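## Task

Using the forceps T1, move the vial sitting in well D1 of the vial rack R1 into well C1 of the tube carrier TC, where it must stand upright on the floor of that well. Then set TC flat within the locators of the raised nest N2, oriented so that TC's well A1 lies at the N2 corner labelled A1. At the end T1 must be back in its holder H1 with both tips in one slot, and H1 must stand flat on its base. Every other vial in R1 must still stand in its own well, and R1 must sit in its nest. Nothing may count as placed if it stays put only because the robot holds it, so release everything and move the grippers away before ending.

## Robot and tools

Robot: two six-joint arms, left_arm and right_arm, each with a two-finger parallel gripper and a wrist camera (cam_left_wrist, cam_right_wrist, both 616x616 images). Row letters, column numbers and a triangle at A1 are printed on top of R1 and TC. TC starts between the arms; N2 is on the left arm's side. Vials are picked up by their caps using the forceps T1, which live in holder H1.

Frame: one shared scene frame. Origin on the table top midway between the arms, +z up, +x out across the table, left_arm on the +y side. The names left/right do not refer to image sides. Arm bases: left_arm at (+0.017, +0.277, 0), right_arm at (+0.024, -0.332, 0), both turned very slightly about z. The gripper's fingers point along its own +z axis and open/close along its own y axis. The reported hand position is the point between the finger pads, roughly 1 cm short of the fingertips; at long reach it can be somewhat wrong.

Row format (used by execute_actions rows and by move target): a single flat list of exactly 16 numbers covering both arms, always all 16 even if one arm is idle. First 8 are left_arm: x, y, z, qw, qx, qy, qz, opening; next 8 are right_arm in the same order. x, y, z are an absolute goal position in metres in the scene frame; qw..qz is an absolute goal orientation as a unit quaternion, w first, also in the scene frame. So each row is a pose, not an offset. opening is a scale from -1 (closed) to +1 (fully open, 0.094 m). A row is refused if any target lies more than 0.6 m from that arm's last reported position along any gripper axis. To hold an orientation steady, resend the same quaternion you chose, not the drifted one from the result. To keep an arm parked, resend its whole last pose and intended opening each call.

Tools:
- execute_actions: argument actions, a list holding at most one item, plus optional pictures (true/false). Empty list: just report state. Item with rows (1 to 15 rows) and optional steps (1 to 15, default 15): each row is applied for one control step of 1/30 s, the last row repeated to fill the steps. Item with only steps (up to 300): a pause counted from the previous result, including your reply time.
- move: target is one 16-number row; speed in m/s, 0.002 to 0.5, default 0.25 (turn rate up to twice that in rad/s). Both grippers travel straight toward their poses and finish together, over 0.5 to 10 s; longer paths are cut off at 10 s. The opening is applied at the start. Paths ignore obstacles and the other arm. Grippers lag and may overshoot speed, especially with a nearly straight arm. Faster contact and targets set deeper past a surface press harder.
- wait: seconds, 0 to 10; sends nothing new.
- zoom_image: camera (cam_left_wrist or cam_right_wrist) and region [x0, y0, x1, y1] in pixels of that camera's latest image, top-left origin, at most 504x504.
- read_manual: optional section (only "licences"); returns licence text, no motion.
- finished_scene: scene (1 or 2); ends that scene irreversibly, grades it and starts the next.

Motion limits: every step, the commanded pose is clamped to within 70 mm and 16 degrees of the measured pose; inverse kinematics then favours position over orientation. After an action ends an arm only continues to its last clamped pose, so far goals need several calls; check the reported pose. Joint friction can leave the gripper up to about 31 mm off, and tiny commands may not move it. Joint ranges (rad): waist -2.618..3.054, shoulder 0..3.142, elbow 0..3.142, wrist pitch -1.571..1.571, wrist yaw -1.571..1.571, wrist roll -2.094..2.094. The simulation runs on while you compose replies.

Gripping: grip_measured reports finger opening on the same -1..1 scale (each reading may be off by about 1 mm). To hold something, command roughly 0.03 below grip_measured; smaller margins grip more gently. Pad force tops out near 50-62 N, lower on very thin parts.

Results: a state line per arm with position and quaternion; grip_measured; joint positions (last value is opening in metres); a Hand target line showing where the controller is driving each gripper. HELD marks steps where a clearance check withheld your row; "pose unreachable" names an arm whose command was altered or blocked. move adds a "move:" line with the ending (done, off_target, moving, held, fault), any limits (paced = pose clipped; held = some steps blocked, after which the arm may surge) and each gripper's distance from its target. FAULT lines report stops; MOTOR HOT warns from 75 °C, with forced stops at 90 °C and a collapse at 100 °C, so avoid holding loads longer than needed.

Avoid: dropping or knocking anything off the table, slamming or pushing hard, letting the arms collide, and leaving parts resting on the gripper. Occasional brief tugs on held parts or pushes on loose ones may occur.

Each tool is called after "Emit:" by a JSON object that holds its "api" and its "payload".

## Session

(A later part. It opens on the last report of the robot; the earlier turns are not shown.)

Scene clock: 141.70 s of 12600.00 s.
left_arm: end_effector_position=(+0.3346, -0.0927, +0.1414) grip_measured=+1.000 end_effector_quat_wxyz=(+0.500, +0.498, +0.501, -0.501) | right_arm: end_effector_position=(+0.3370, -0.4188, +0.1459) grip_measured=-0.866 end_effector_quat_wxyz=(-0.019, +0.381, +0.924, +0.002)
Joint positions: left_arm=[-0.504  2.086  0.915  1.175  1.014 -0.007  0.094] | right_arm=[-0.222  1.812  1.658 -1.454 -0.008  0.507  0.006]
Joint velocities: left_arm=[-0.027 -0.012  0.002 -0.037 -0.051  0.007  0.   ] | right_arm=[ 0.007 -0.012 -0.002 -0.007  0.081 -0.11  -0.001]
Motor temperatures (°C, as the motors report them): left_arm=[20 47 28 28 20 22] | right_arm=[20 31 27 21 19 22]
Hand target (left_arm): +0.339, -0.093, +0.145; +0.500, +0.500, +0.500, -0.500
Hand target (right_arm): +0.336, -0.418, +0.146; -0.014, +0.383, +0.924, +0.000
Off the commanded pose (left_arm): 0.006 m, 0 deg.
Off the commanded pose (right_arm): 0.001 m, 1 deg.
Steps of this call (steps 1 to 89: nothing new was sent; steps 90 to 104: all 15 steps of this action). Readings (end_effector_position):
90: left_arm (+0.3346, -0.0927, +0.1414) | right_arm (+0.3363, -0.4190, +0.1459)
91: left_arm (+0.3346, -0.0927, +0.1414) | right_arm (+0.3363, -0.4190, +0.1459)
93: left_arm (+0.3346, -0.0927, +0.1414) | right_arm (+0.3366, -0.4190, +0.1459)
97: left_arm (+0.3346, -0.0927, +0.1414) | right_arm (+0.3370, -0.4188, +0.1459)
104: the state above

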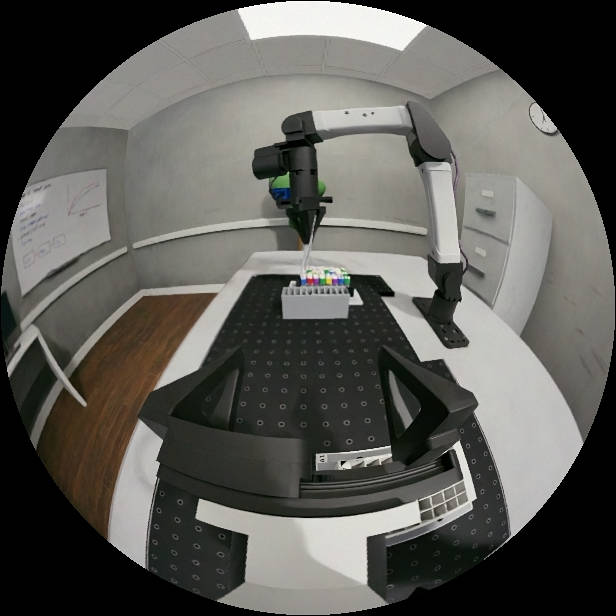

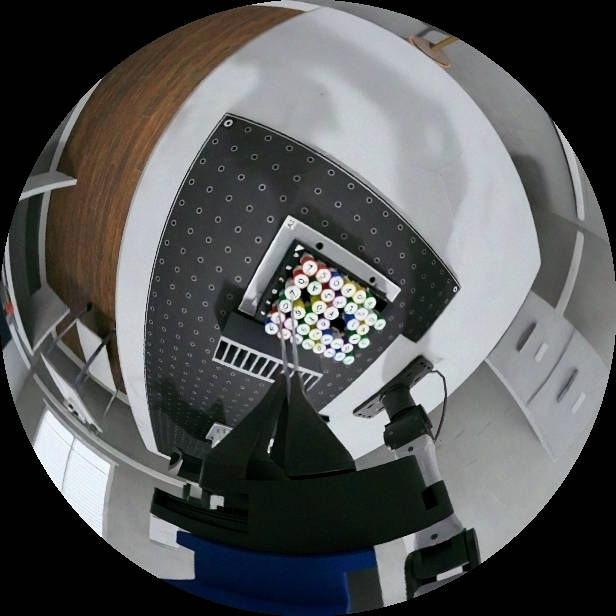

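Emit:
{"api": "move", "payload": {"target": [0.339,-0.093,0.145,0.5,0.5,0.5,-0.5,1,0.340,-0.418,0.182,-0.008,0.383,0.924,0,-0.89], "speed": 0.04}}

Emit:
{"api": "zoom_image", "payload": {"camera": "cam_left_wrist", "region": [260,210,360,310]}}

Scene clock: 145.77 s of 12600.00 s.
left_arm: end_effector_position=(+0.3346, -0.0927, +0.1414) grip_measured=+1.000 end_effector_quat_wxyz=(+0.500, +0.498, +0.501, -0.501) | right_arm: end_effector_position=(+0.3369, -0.4183, +0.1736) grip_measured=-0.874 end_effector_quat_wxyz=(-0.011, +0.381, +0.924, +0.004)
Joint positions: left_arm=[-0.504  2.086  0.915  1.175  1.014 -0.007  0.094] | right_arm=[-0.222  1.812  1.77  -1.55  -0.011  0.507  0.006]
Joint velocities: left_arm=[ 0.012  0.007 -0.002 -0.066 -0.022  0.022  0.   ] | right_arm=[ 0.012  0.012 -0.002 -0.007  0.022  0.051  0.   ]
Motor temperatures (°C, as the motors report them): left_arm=[20 48 28 28 20 22] | right_arm=[20 31 27 21 19 22]
Hand target (left_arm): +0.339, -0.093, +0.145; +0.500, +0.500, +0.500, -0.500
Hand target (right_arm): +0.340, -0.418, +0.182; +0.001, +0.383, +0.924, +0.001
Off the commanded pose (left_arm): 0.006 m, 0 deg.
Off the commanded pose (right_arm): 0.009 m, 1 deg.
joint sent to its limit (right arm) — the command would take joint 4 (wrist pitch) past its lower limit, so that joint was sent only as far as its limit.
move: done

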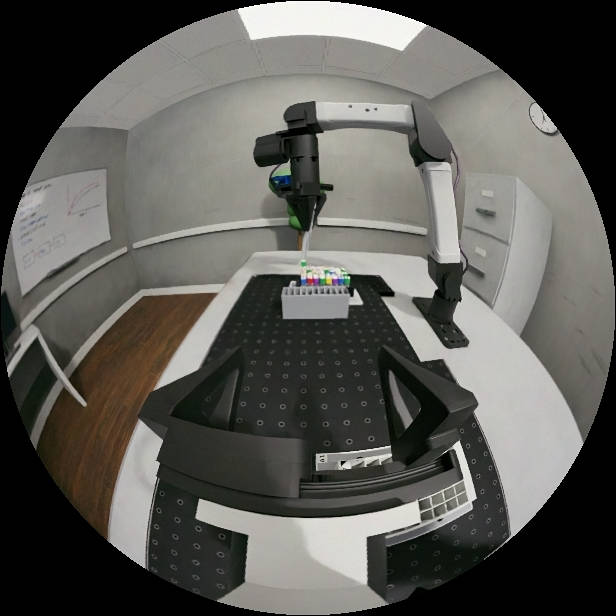

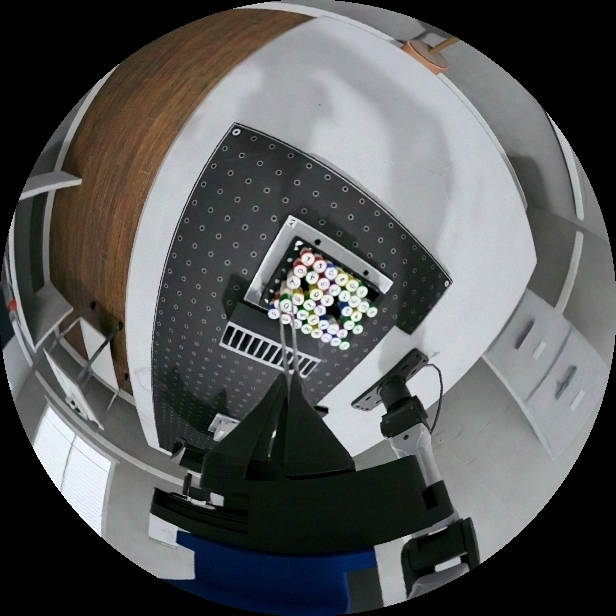

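Region (260, 210, 360, 310) of cam_left_wrist's 616x616 image, scaled by 5.040, with more detail than that image has.

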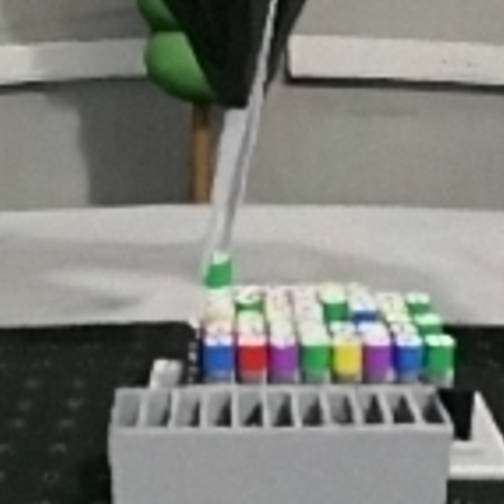

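Lifted. Higher, and move the left arm back to view TC.

Emit:
{"api": "move", "payload": {"target": [0.34,0.12,0.14,0.5,0.5,0.5,-0.5,1,0.338,-0.418,0.225,0.06,0.383,0.924,0,-0.89], "speed": 0.1}}

Emit:
{"api": "zoom_image", "payload": {"camera": "cam_left_wrist", "region": [230,180,390,340]}}

Scene clock: 150.17 s of 12600.00 s.
left_arm: end_effector_position=(+0.3432, +0.1146, +0.1387) grip_measured=+1.000 end_effector_quat_wxyz=(+0.512, +0.486, +0.514, -0.487) | right_arm: end_effector_position=(+0.3370, -0.4192, +0.2113) grip_measured=-0.874 end_effector_quat_wxyz=(+0.053, +0.380, +0.924, +0.004)
Joint positions: left_arm=[0.082 1.945 0.663 1.247 1.547 0.032 0.094] | right_arm=[-0.216  1.725  1.814 -1.553  0.006  0.511  0.006]
Joint velocities: left_arm=[-0.002  0.007 -0.012 -0.007  0.051 -0.037  0.   ] | right_arm=[-0.012  0.007 -0.002 -0.081 -0.022 -0.037 -0.001]
Motor temperatures (°C, as the motors report them): left_arm=[20 48 28 28 20 22] | right_arm=[20 32 28 21 19 22]
Hand target (left_arm): +0.337, +0.117, +0.139; +0.513, +0.487, +0.513, -0.486
Hand target (right_arm): +0.338, -0.418, +0.225; +0.075, +0.380, +0.922, +0.002
Off the commanded pose (left_arm): 0.006 m, 3 deg.
Off the commanded pose (right_arm): 0.014 m, 1 deg.
joint sent to its limit (left arm) — the command would take joint 5 (wrist yaw) past its upper limit, so that joint was sent only as far as its limit.
joint sent to its limit (right arm) — the command would take joint 4 (wrist pitch) past its lower limit, so that joint was sent only as far as its limit.
move: off_target (left_arm, right_arm)

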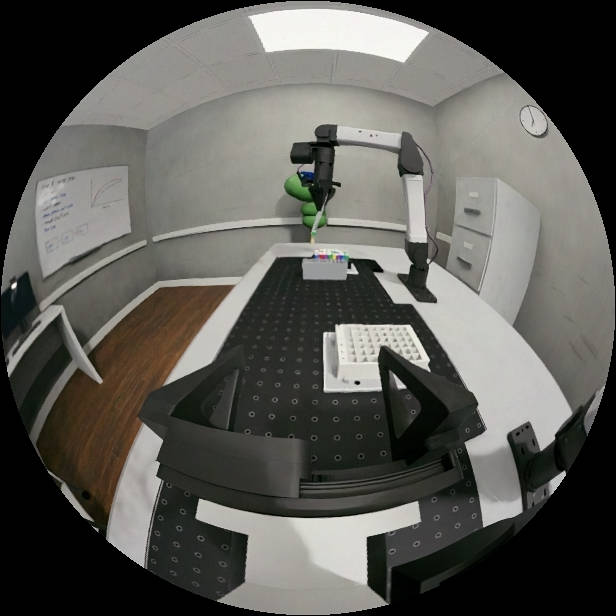

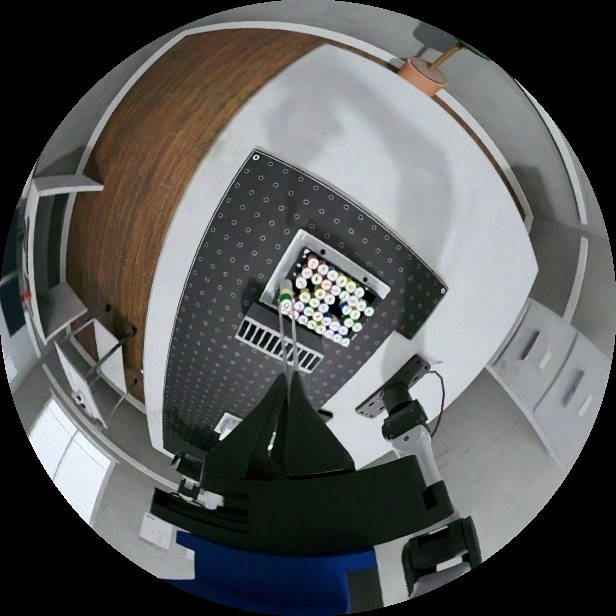

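Region (230, 180, 390, 340) of cam_left_wrist's 616x616 image, scaled by 3.150, with more detail than that image has.

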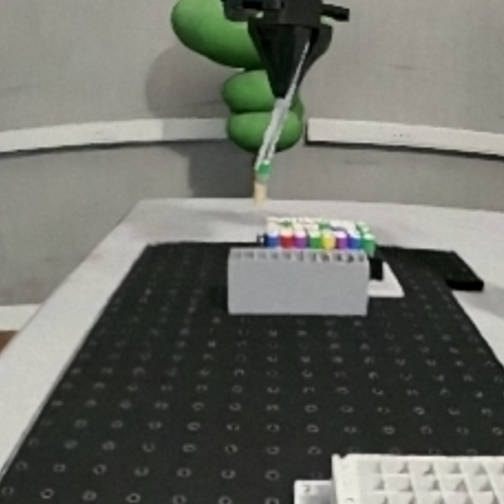

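Emit:
{"api": "move", "payload": {"target": [0.343,0.115,0.139,0.512,0.486,0.514,-0.487,1,0.30,-0.006,0.205,-0.015,0.383,0.924,0,-0.89], "speed": 0.15}}

Emit:
{"api": "zoom_image", "payload": {"camera": "cam_left_wrist", "region": [270,200,450,380]}}

Emit:
{"api": "zoom_image", "payload": {"camera": "cam_right_wrist", "region": [220,230,380,390]}}

Scene clock: 157.50 s of 12600.00 s.
left_arm: end_effector_position=(+0.3430, +0.1146, +0.1387) grip_measured=+1.000 end_effector_quat_wxyz=(+0.512, +0.487, +0.513, -0.487) | right_arm: end_effector_position=(+0.2885, -0.0069, +0.2007) grip_measured=-0.874 end_effector_quat_wxyz=(+0.007, +0.377, +0.922, +0.086)
Joint positions: left_arm=[0.082 1.945 0.663 1.247 1.549 0.033 0.094] | right_arm=[ 0.924  2.064  2.218 -1.556 -0.039  1.65   0.006]
Joint velocities: left_arm=[-0.007  0.017 -0.007 -0.022  0.037 -0.022  0.   ] | right_arm=[-0.012  0.002 -0.002  0.037 -0.037  0.022 -0.   ]
Motor temperatures (°C, as the motors report them): left_arm=[20 47 27 28 20 22] | right_arm=[20 32 28 21 19 22]
Hand target (left_arm): +0.343, +0.115, +0.139; +0.512, +0.486, +0.514, -0.487
Hand target (right_arm): +0.290, -0.003, +0.204; +0.006, +0.382, +0.919, +0.094
Off the commanded pose (left_arm): 0.001 m, 0 deg.
Off the commanded pose (right_arm): 0.012 m, 10 deg.
joint sent to its limit (right arm) — the command would take joint 4 (wrist pitch) past its lower limit, so that joint was sent only as far as its limit.
After step 90, 1.10 s passed at rest.
move: off_target (right_arm)

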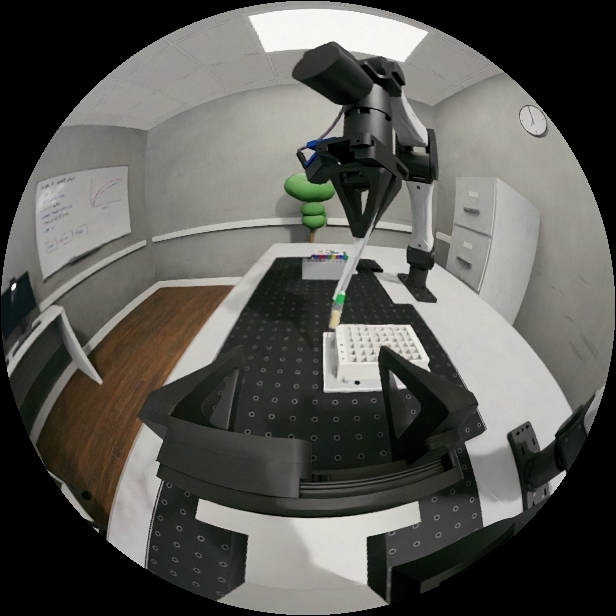

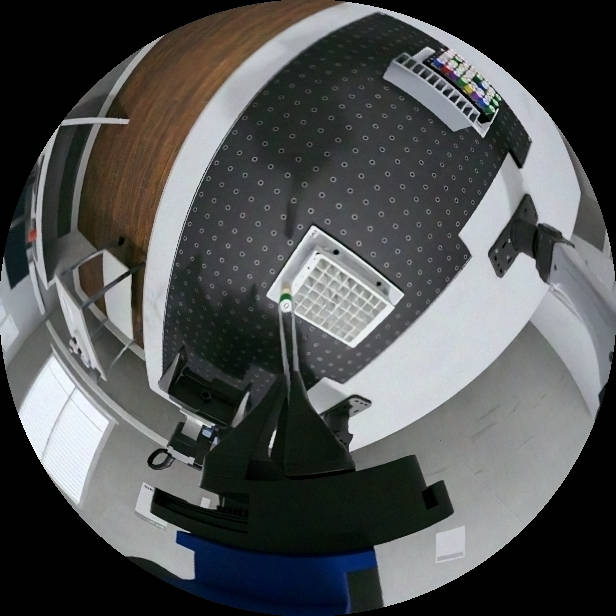

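Region (270, 200, 450, 380) of cam_left_wrist's 616x616 image, scaled by 2.800, with more detail than that image has.

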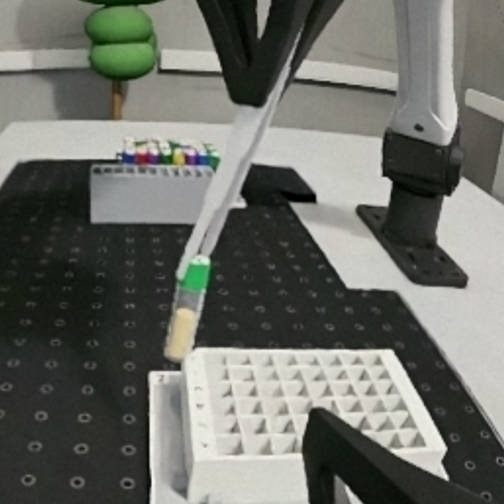

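Region (220, 230, 380, 390) of cam_right_wrist's 616x616 image, scaled by 3.150, with more detail than that image has.

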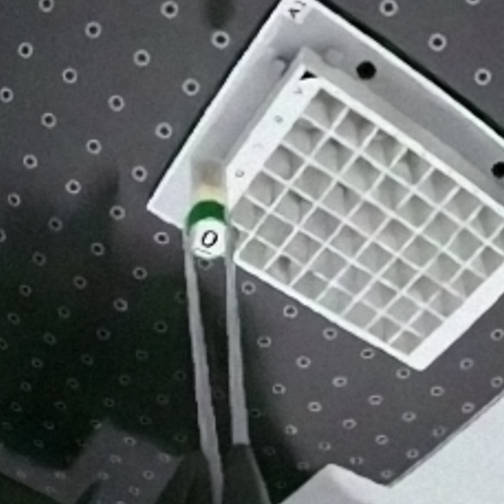

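Emit:
{"api": "move", "payload": {"target": [0.343,0.115,0.139,0.512,0.486,0.514,-0.487,1,0.288,-0.006,0.176,-0.019,0.383,0.924,0.002,-0.89], "speed": 0.04}}

Emit:
{"api": "zoom_image", "payload": {"camera": "cam_left_wrist", "region": [290,240,430,380]}}

Emit:
{"api": "zoom_image", "payload": {"camera": "cam_right_wrist", "region": [230,240,370,380]}}

Scene clock: 164.07 s of 12600.00 s.
left_arm: end_effector_position=(+0.3430, +0.1146, +0.1387) grip_measured=+1.000 end_effector_quat_wxyz=(+0.512, +0.487, +0.513, -0.487) | right_arm: end_effector_position=(+0.2903, -0.0046, +0.1864) grip_measured=-0.874 end_effector_quat_wxyz=(+0.001, +0.380, +0.923, +0.069)
Joint positions: left_arm=[0.082 1.945 0.663 1.247 1.549 0.033 0.094] | right_arm=[ 0.924  2.1    2.218 -1.556 -0.04   1.654  0.006]
Joint velocities: left_arm=[-0.007 -0.002 -0.007  0.007 -0.007 -0.022  0.   ] | right_arm=[ 0.007 -0.002  0.007  0.022  0.007  0.037  0.   ]
Motor temperatures (°C, as the motors report them): left_arm=[20 46 27 28 20 22] | right_arm=[20 32 29 21 19 22]
Hand target (left_arm): +0.343, +0.115, +0.139; +0.512, +0.486, +0.514, -0.487
Hand target (right_arm): +0.288, -0.006, +0.175; -0.003, +0.384, +0.922, +0.052
Off the commanded pose (left_arm): 0.001 m, 0 deg.
Off the commanded pose (right_arm): 0.011 m, 8 deg.
joint sent to its limit (right arm) — the command would take joint 4 (wrist pitch) past its lower limit, so that joint was sent only as far as its limit.
After step 90, 1.13 s passed at rest.
move: off_target (right_arm)

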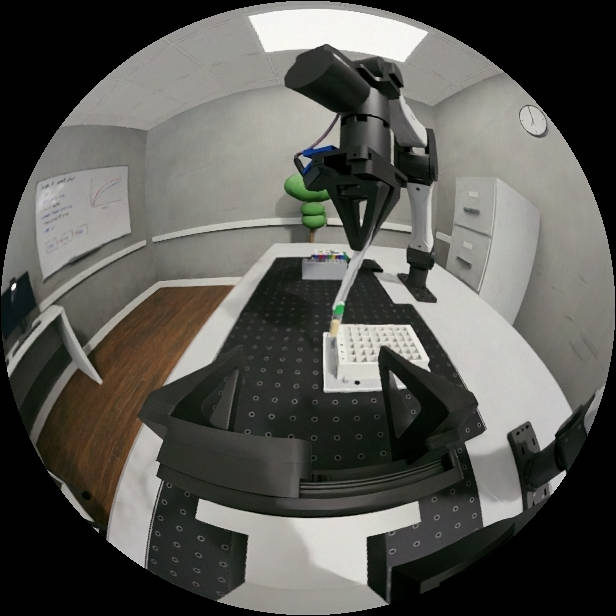

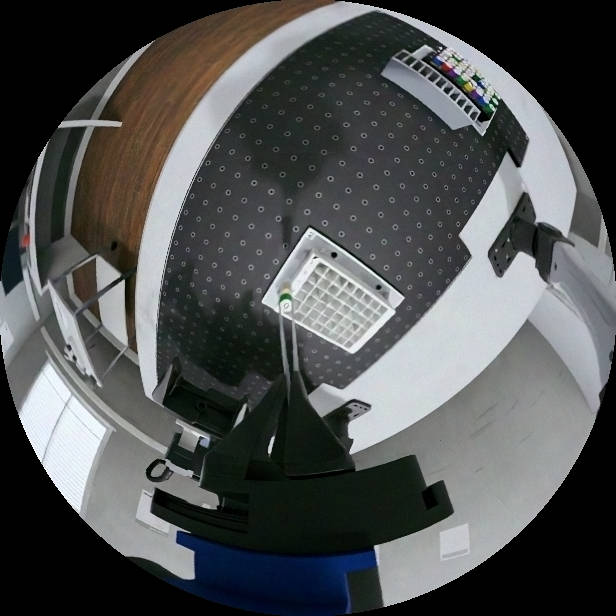

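Region (290, 240, 430, 380) of cam_left_wrist's 616x616 image, scaled by 3.600, with more detail than that image has.

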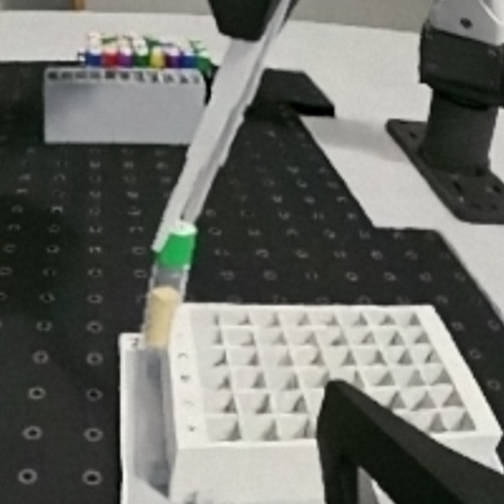

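Region (230, 240, 370, 380) of cam_right_wrist's 616x616 image, scaled by 3.600, with more detail than that image has.

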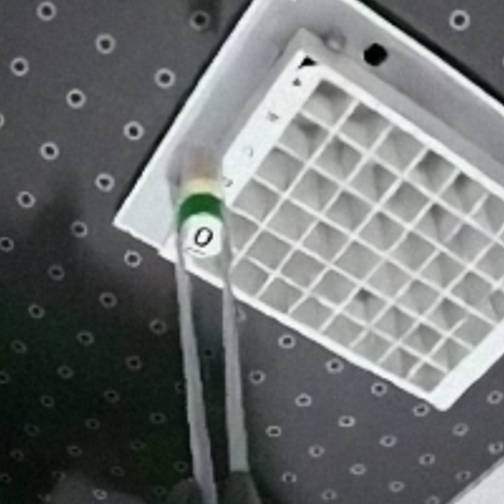

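Emit:
{"api": "move", "payload": {"target": [0.343,0.115,0.139,0.512,0.486,0.514,-0.487,1,0.267,-0.004,0.172,-0.019,0.383,0.924,0.002,-0.89], "speed": 0.04}}

Emit:
{"api": "zoom_image", "payload": {"camera": "cam_left_wrist", "region": [290,240,430,380]}}

Emit:
{"api": "zoom_image", "payload": {"camera": "cam_right_wrist", "region": [230,240,370,380]}}

Scene clock: 171.33 s of 12600.00 s.
left_arm: end_effector_position=(+0.3430, +0.1146, +0.1387) grip_measured=+1.000 end_effector_quat_wxyz=(+0.512, +0.487, +0.513, -0.487) | right_arm: end_effector_position=(+0.2744, -0.0005, +0.1748) grip_measured=-0.874 end_effector_quat_wxyz=(-0.006, +0.381, +0.923, +0.049)
Joint positions: left_arm=[0.082 1.945 0.663 1.247 1.549 0.033 0.094] | right_arm=[ 0.96   2.1    2.175 -1.555 -0.037  1.692  0.006]
Joint velocities: left_arm=[ 0.002 -0.002  0.002  0.022 -0.051  0.007  0.   ] | right_arm=[ 0.002  0.012 -0.002 -0.051 -0.007 -0.066 -0.001]
Motor temperatures (°C, as the motors report them): left_arm=[20 45 27 28 20 22] | right_arm=[20 33 28 21 19 22]
Hand target (left_arm): +0.343, +0.115, +0.139; +0.512, +0.486, +0.514, -0.487
Hand target (right_arm): +0.267, -0.004, +0.171; -0.009, +0.384, +0.923, +0.037
Off the commanded pose (left_arm): 0.001 m, 0 deg.
Off the commanded pose (right_arm): 0.009 m, 6 deg.
joint sent to its limit (right arm) — the command would take joint 4 (wrist pitch) past its lower limit, so that joint was sent only as far as its limit.
After step 90, 2.27 s passed at rest.
move: off_target (right_arm)

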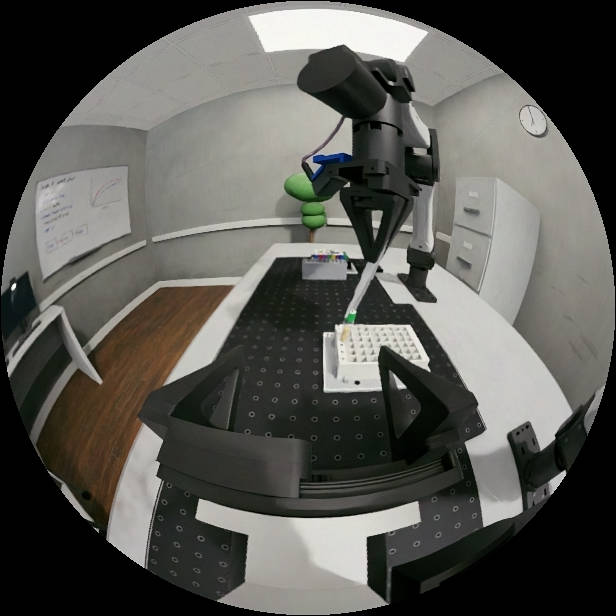

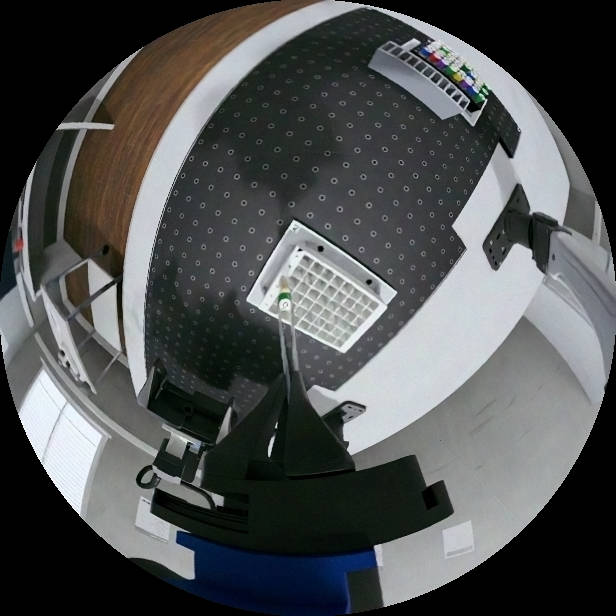

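Region (290, 240, 430, 380) of cam_left_wrist's 616x616 image, scaled by 3.600, with more detail than that image has.

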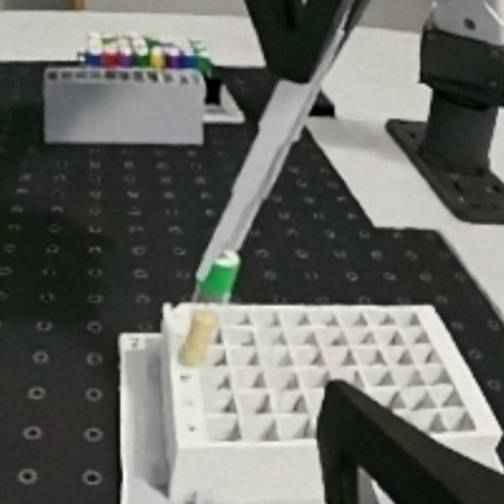

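Region (230, 240, 370, 380) of cam_right_wrist's 616x616 image, scaled by 3.600, with more detail than that image has.

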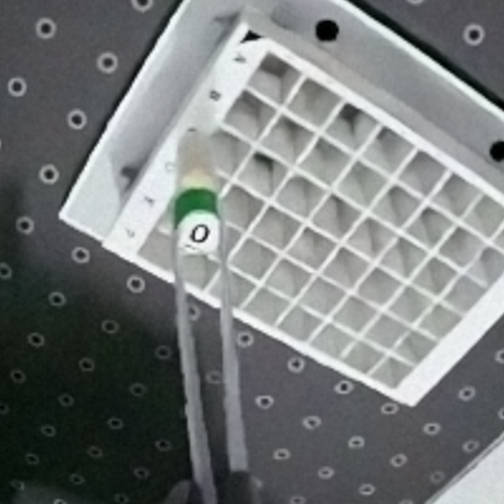

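Emit:
{"api": "execute_actions", "payload": {"actions": [{"rows":[[0.343,0.115,0.139,0.512,0.486,0.514,-0.487,1,0.274,0.0,0.187,-0.006,0.381,0.923,0.055,-0.89]],"steps":12}], "pictures": false}}

Emit:
{"api": "execute_actions", "payload": {"actions": [{"rows":[[0.343,0.115,0.139,0.512,0.486,0.514,-0.487,1,0.262,-0.002,0.180,-0.006,0.381,0.923,0.05,-0.89]],"steps":15}]}}

Emit:
{"api": "zoom_image", "payload": {"camera": "cam_left_wrist", "region": [290,240,430,380]}}

Emit:
{"api": "zoom_image", "payload": {"camera": "cam_right_wrist", "region": [230,240,370,380]}}

Scene clock: 175.67 s of 12600.00 s.
left_arm: end_effector_position=(+0.3430, +0.1146, +0.1387) grip_measured=+1.000 end_effector_quat_wxyz=(+0.512, +0.487, +0.513, -0.487) | right_arm: end_effector_position=(+0.2744, -0.0007, +0.1757) grip_measured=-0.874 end_effector_quat_wxyz=(-0.005, +0.382, +0.923, +0.050)
Joint positions: left_arm=[0.082 1.945 0.663 1.247 1.549 0.033 0.094] | right_arm=[ 0.96   2.097  2.175 -1.555 -0.037  1.694  0.006]
Joint velocities: left_arm=[ 0.007 -0.002  0.017 -0.037 -0.051  0.022  0.   ] | right_arm=[ 0.002  0.002 -0.002 -0.037  0.051  0.066  0.   ]
Motor temperatures (°C, as the motors report them): left_arm=[20 45 27 28 20 22] | right_arm=[20 34 28 21 19 22]
Hand target (left_arm): +0.343, +0.115, +0.139; +0.512, +0.486, +0.514, -0.487
Hand target (right_arm): +0.274, -0.000, +0.187; -0.003, +0.381, +0.922, +0.064
Off the commanded pose (left_arm): 0.001 m, 0 deg.
Off the commanded pose (right_arm): 0.011 m, 1 deg.
joint sent to its limit (right arm) — the command would take joint 4 (wrist pitch) past its lower limit, so that joint was sent only as far as its limit.
Steps of this call (steps 1 to 90: nothing new was sent; then 0.93 s passed at rest; steps 91 to 102: all 12 steps of this action). Readings (end_effector_position):
91: left_arm (+0.3430, +0.1146, +0.1387) | right_arm (+0.2744, -0.0006, +0.1753)
92: left_arm (+0.3430, +0.1146, +0.1387) | right_arm (+0.2744, -0.0007, +0.1756)
94: left_arm (+0.3430, +0.1146, +0.1387) | right_arm (+0.2744, -0.0007, +0.1757)
98: left_arm (+0.3430, +0.1146, +0.1387) | right_arm (+0.2744, -0.0007, +0.1757)
102: the state above

Scene clock: 176.17 s of 12600.00 s.
left_arm: end_effector_position=(+0.3430, +0.1146, +0.1387) grip_measured=+1.000 end_effector_quat_wxyz=(+0.512, +0.487, +0.513, -0.487) | right_arm: end_effector_position=(+0.2671, +0.0005, +0.1762) grip_measured=-0.874 end_effector_quat_wxyz=(-0.006, +0.379, +0.924, +0.049)
Joint positions: left_arm=[0.082 1.945 0.663 1.247 1.549 0.033 0.094] | right_arm=[ 0.976  2.084  2.156 -1.552 -0.037  1.702  0.006]
Joint velocities: left_arm=[ 0.007 -0.002 -0.002 -0.051 -0.051  0.037  0.   ] | right_arm=[ 0.012 -0.002  0.007  0.022 -0.037 -0.007 -0.   ]
Motor temperatures (°C, as the motors report them): left_arm=[20 45 27 28 20 22] | right_arm=[20 34 28 21 19 22]
Hand target (left_arm): +0.343, +0.115, +0.139; +0.512, +0.486, +0.514, -0.487
Hand target (right_arm): +0.262, -0.002, +0.180; -0.006, +0.381, +0.923, +0.050
Off the commanded pose (left_arm): 0.001 m, 0 deg.
Off the commanded pose (right_arm): 0.007 m, 0 deg.
Steps of this call (steps 1 to 15: all 15 steps of this action). Readings (end_effector_position):
1: left_arm (+0.3430, +0.1146, +0.1387) | right_arm (+0.2738, -0.0007, +0.1758)
2: left_arm (+0.3430, +0.1146, +0.1387) | right_arm (+0.2726, -0.0009, +0.1757)
4: left_arm (+0.3430, +0.1146, +0.1387) | right_arm (+0.2700, -0.0007, +0.1762)
8: left_arm (+0.3430, +0.1146, +0.1387) | right_arm (+0.2671, +0.0005, +0.1762)
15: the state above

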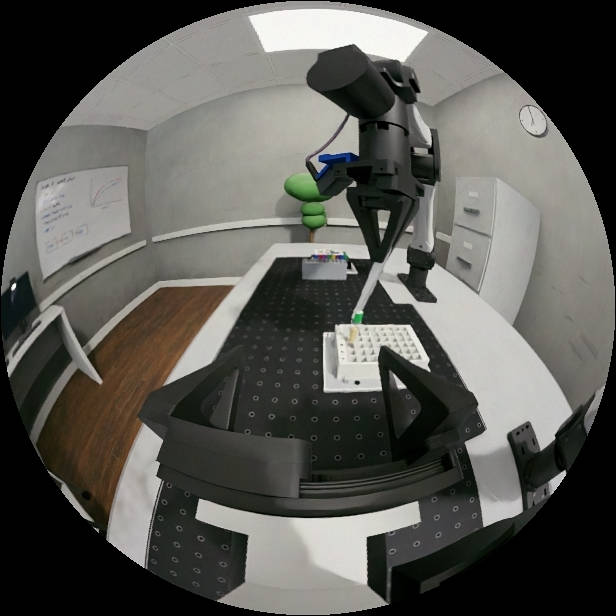

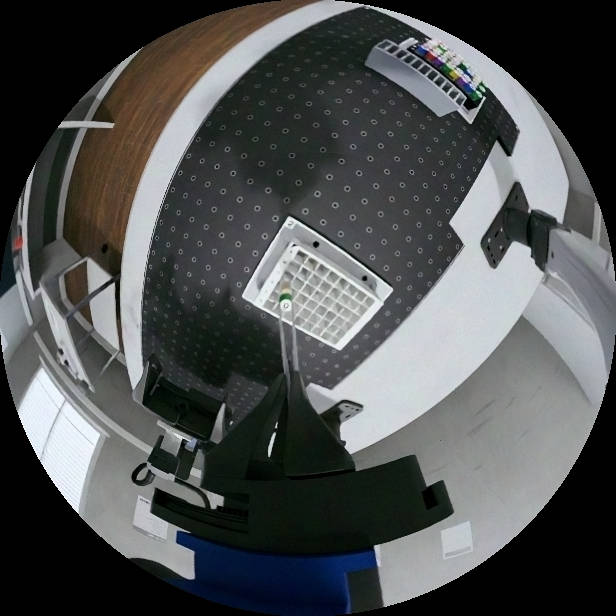

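Region (290, 240, 430, 380) of cam_left_wrist's 616x616 image, scaled by 3.600, with more detail than that image has.

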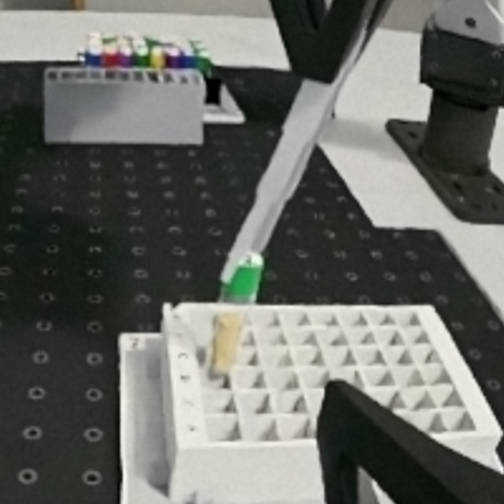

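Region (230, 240, 370, 380) of cam_right_wrist's 616x616 image, scaled by 3.600, with more detail than that image has.

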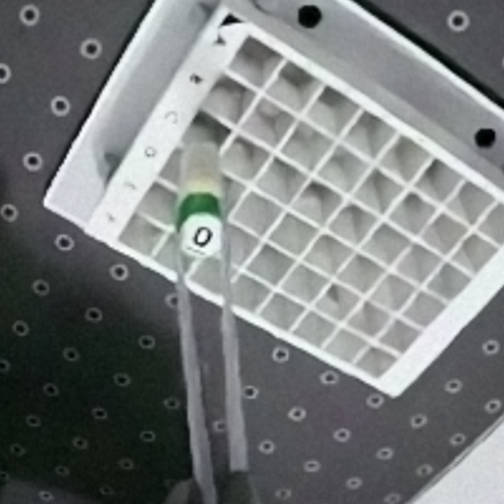

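Emit:
{"api": "execute_actions", "payload": {"actions": [{"rows":[[0.343,0.115,0.139,0.512,0.486,0.514,-0.487,1,0.264,-0.010,0.184,-0.006,0.381,0.923,0.05,-0.89]],"steps":15}]}}

Emit:
{"api": "zoom_image", "payload": {"camera": "cam_left_wrist", "region": [290,240,430,380]}}

Emit:
{"api": "zoom_image", "payload": {"camera": "cam_right_wrist", "region": [230,240,370,380]}}

Scene clock: 179.43 s of 12600.00 s.
left_arm: end_effector_position=(+0.3430, +0.1146, +0.1387) grip_measured=+1.000 end_effector_quat_wxyz=(+0.512, +0.487, +0.513, -0.487) | right_arm: end_effector_position=(+0.2649, -0.0025, +0.1806) grip_measured=-0.874 end_effector_quat_wxyz=(-0.005, +0.379, +0.924, +0.052)
Joint positions: left_arm=[0.082 1.945 0.663 1.247 1.549 0.033 0.094] | right_arm=[ 0.976  2.063  2.142 -1.552 -0.037  1.702  0.006]
Joint velocities: left_arm=[-0.012  0.002 -0.002  0.037  0.007 -0.022  0.   ] | right_arm=[-0.007  0.002  0.002  0.022 -0.066  0.022  0.001]
Motor temperatures (°C, as the motors report them): left_arm=[20 44 26 28 20 22] | right_arm=[20 35 28 21 19 22]
Hand target (left_arm): +0.343, +0.115, +0.139; +0.512, +0.486, +0.514, -0.487
Hand target (right_arm): +0.264, -0.010, +0.184; -0.006, +0.381, +0.923, +0.050
Off the commanded pose (left_arm): 0.001 m, 0 deg.
Off the commanded pose (right_arm): 0.008 m, 0 deg.
joint sent to its limit (right arm) — the command would take joint 4 (wrist pitch) past its lower limit, so that joint was sent only as far as its limit.
Steps of this call (steps 1 to 83: nothing new was sent; steps 84 to 98: all 15 steps of this action). Readings (end_effector_position):
84: left_arm (+0.3430, +0.1146, +0.1387) | right_arm (+0.2669, +0.0002, +0.1765)
85: left_arm (+0.3430, +0.1146, +0.1387) | right_arm (+0.2662, -0.0007, +0.1767)
87: left_arm (+0.3430, +0.1146, +0.1387) | right_arm (+0.2652, -0.0020, +0.1779)
91: left_arm (+0.3430, +0.1146, +0.1387) | right_arm (+0.2649, -0.0025, +0.1805)
98: the state above

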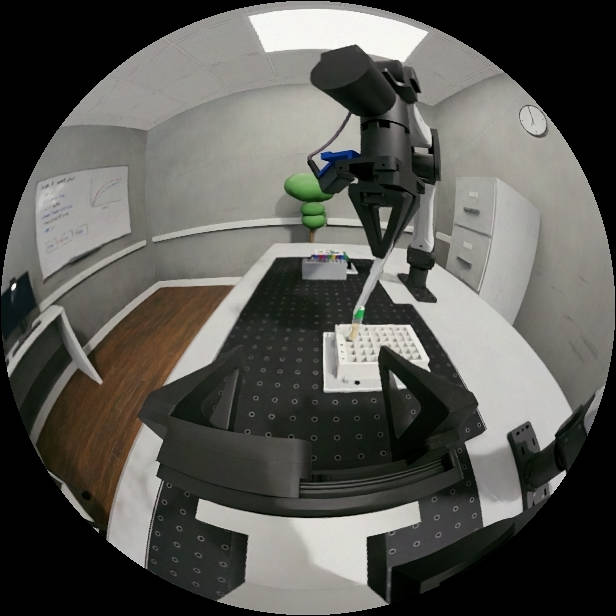

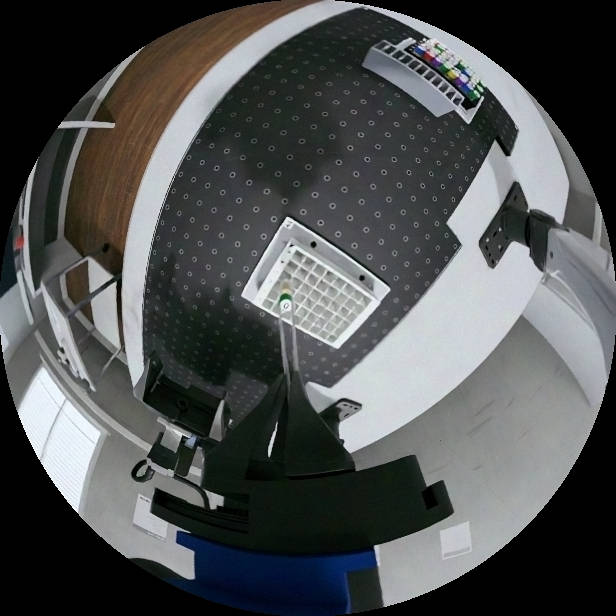

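Region (290, 240, 430, 380) of cam_left_wrist's 616x616 image, scaled by 3.600, with more detail than that image has.

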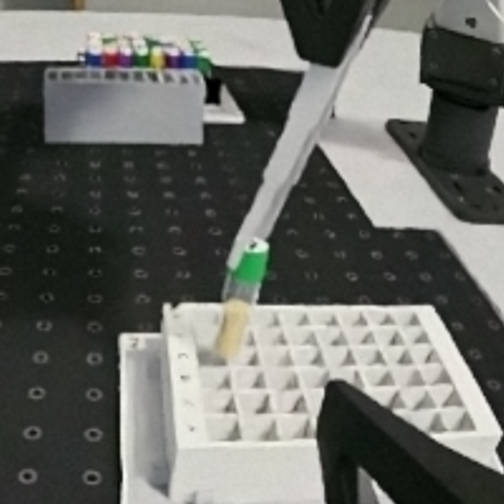

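Region (230, 240, 370, 380) of cam_right_wrist's 616x616 image, scaled by 3.600, with more detail than that image has.

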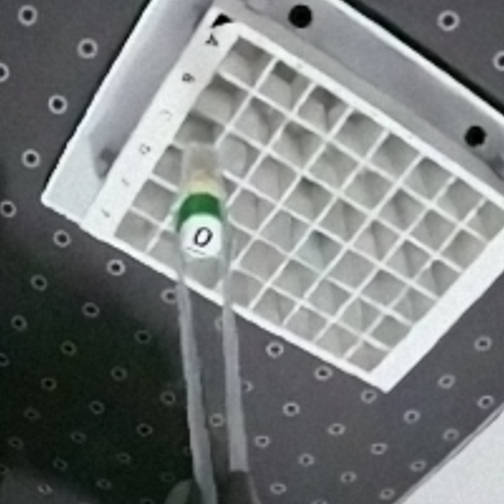

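Emit:
{"api": "execute_actions", "payload": {"actions": [{"rows":[[0.343,0.115,0.139,0.512,0.486,0.514,-0.487,1,0.267,-0.012,0.183,-0.006,0.381,0.923,0.05,-0.89]],"steps":15}]}}

Emit:
{"api": "zoom_image", "payload": {"camera": "cam_left_wrist", "region": [290,240,430,380]}}

Emit:
{"api": "zoom_image", "payload": {"camera": "cam_right_wrist", "region": [230,240,370,380]}}

Scene clock: 182.73 s of 12600.00 s.
left_arm: end_effector_position=(+0.3430, +0.1146, +0.1387) grip_measured=+1.000 end_effector_quat_wxyz=(+0.512, +0.487, +0.513, -0.487) | right_arm: end_effector_position=(+0.2690, -0.0055, +0.1806) grip_measured=-0.874 end_effector_quat_wxyz=(-0.005, +0.383, +0.922, +0.052)
Joint positions: left_arm=[0.082 1.945 0.663 1.247 1.549 0.033 0.094] | right_arm=[ 0.963  2.063  2.142 -1.552 -0.037  1.7    0.006]
Joint velocities: left_arm=[ 0.017 -0.012 -0.017 -0.051 -0.007  0.007  0.   ] | right_arm=[ 0.002  0.002 -0.007 -0.007 -0.007 -0.037 -0.   ]
Motor temperatures (°C, as the motors report them): left_arm=[20 44 26 28 20 22] | right_arm=[20 36 28 21 19 22]
Hand target (left_arm): +0.343, +0.115, +0.139; +0.512, +0.486, +0.514, -0.487
Hand target (right_arm): +0.267, -0.012, +0.183; -0.006, +0.381, +0.923, +0.050
Off the commanded pose (left_arm): 0.001 m, 0 deg.
Off the commanded pose (right_arm): 0.007 m, 0 deg.
Steps of this call (steps 1 to 84: nothing new was sent; steps 85 to 99: all 15 steps of this action). Readings (end_effector_position):
85: left_arm (+0.3430, +0.1146, +0.1387) | right_arm (+0.2651, -0.0027, +0.1806)
86: left_arm (+0.3430, +0.1146, +0.1387) | right_arm (+0.2658, -0.0031, +0.1806)
88: left_arm (+0.3430, +0.1146, +0.1387) | right_arm (+0.2673, -0.0042, +0.1806)
92: left_arm (+0.3430, +0.1146, +0.1387) | right_arm (+0.2690, -0.0055, +0.1806)
99: the state above

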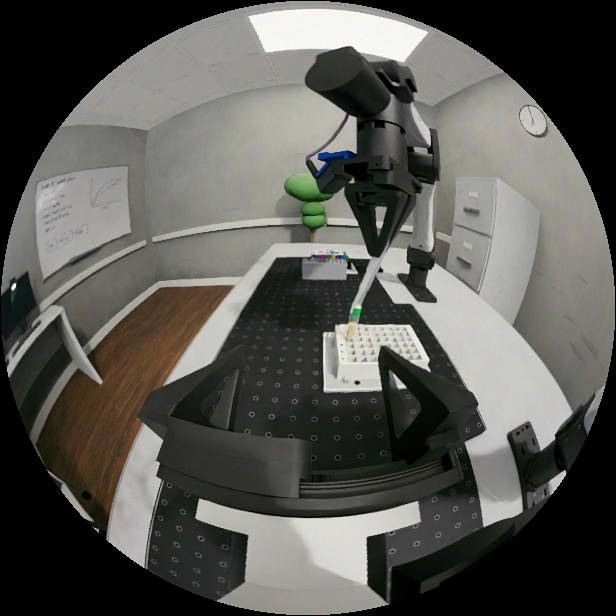

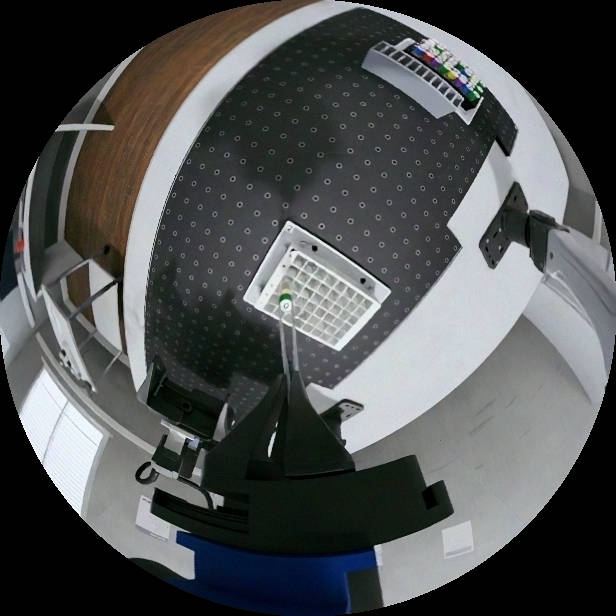

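Region (290, 240, 430, 380) of cam_left_wrist's 616x616 image, scaled by 3.600, with more detail than that image has.

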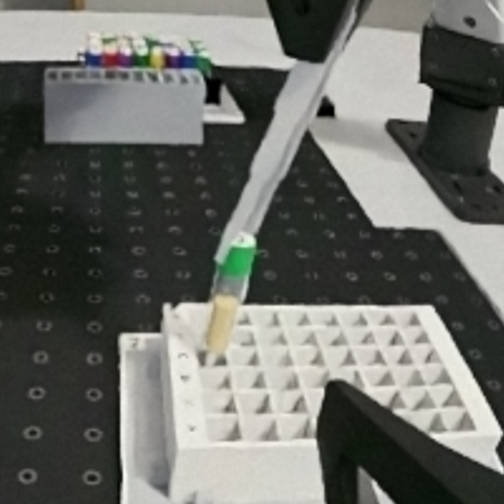

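Region (230, 240, 370, 380) of cam_right_wrist's 616x616 image, scaled by 3.600, with more detail than that image has.

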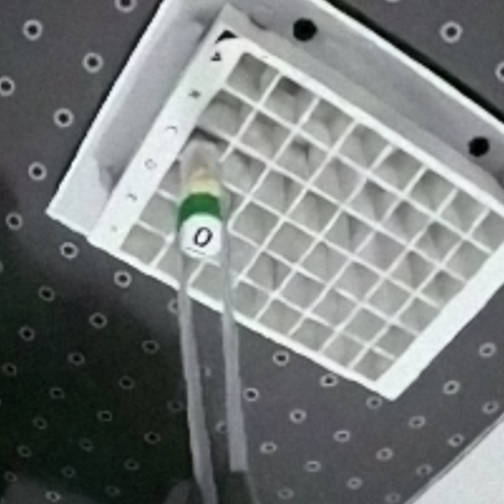

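Emit:
{"api": "execute_actions", "payload": {"actions": [{"rows":[[0.343,0.115,0.139,0.512,0.486,0.514,-0.487,1,0.268,-0.007,0.169,-0.009,0.381,0.923,0.04,-0.89]],"steps":15}]}}

Emit:
{"api": "zoom_image", "payload": {"camera": "cam_left_wrist", "region": [290,240,430,380]}}

Emit:
{"api": "zoom_image", "payload": {"camera": "cam_right_wrist", "region": [230,240,370,380]}}

Scene clock: 186.10 s of 12600.00 s.
left_arm: end_effector_position=(+0.3430, +0.1146, +0.1387) grip_measured=+1.000 end_effector_quat_wxyz=(+0.512, +0.487, +0.513, -0.487) | right_arm: end_effector_position=(+0.2682, -0.0066, +0.1756) grip_measured=-0.874 end_effector_quat_wxyz=(-0.007, +0.383, +0.922, +0.046)
Joint positions: left_arm=[0.082 1.945 0.663 1.247 1.549 0.033 0.094] | right_arm=[ 0.963  2.063  2.122 -1.544 -0.037  1.699  0.006]
Joint velocities: left_arm=[ 0.012  0.002  0.012  0.007 -0.051 -0.007  0.   ] | right_arm=[ 0.012  0.002 -0.012 -0.051 -0.007  0.022 -0.001]
Motor temperatures (°C, as the motors report them): left_arm=[20 44 26 28 20 22] | right_arm=[20 37 28 21 19 22]
Hand target (left_arm): +0.343, +0.115, +0.139; +0.512, +0.486, +0.514, -0.487
Hand target (right_arm): +0.268, -0.007, +0.169; -0.009, +0.381, +0.924, +0.040
Off the commanded pose (left_arm): 0.001 m, 0 deg.
Off the commanded pose (right_arm): 0.007 m, 1 deg.
Steps of this call (steps 1 to 86: nothing new was sent; steps 87 to 101: all 15 steps of this action). Readings (end_effector_position):
87: left_arm (+0.3430, +0.1146, +0.1387) | right_arm (+0.2690, -0.0056, +0.1797)
88: left_arm (+0.3430, +0.1146, +0.1387) | right_arm (+0.2687, -0.0060, +0.1786)
90: left_arm (+0.3430, +0.1146, +0.1387) | right_arm (+0.2679, -0.0069, +0.1759)
94: left_arm (+0.3430, +0.1146, +0.1387) | right_arm (+0.2682, -0.0066, +0.1756)
101: the state above

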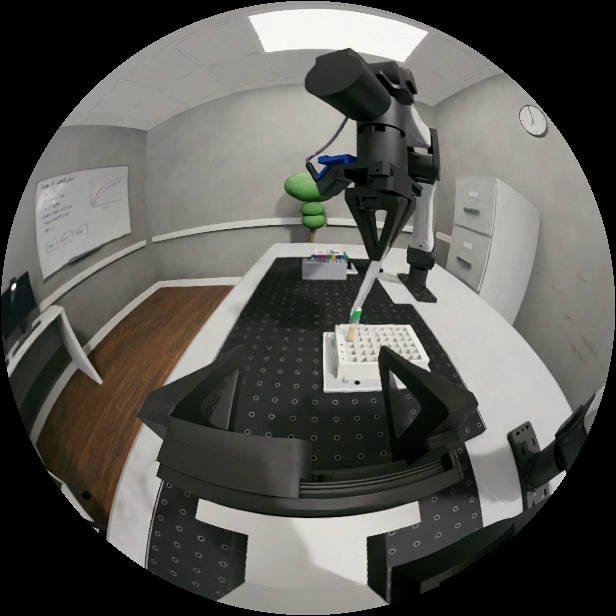

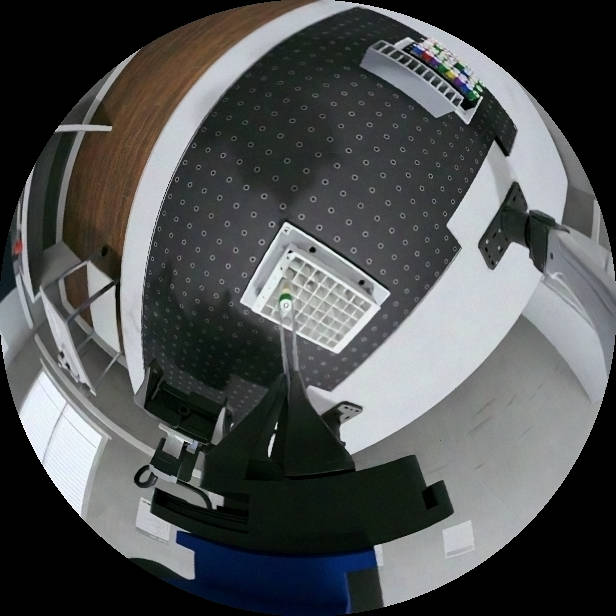

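Region (290, 240, 430, 380) of cam_left_wrist's 616x616 image, scaled by 3.600, with more detail than that image has.

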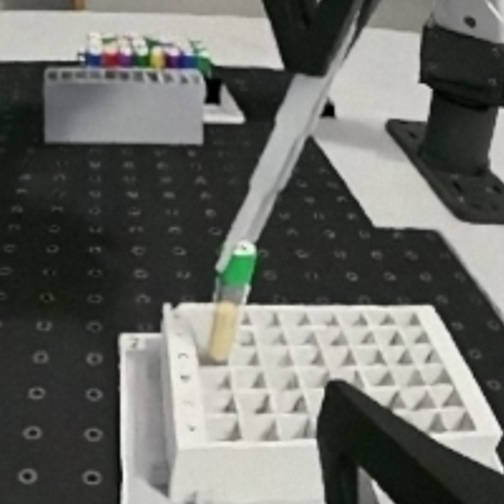

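Region (230, 240, 370, 380) of cam_right_wrist's 616x616 image, scaled by 3.600, with more detail than that image has.

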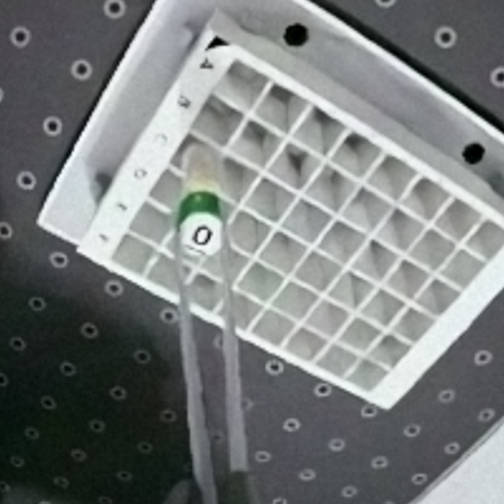

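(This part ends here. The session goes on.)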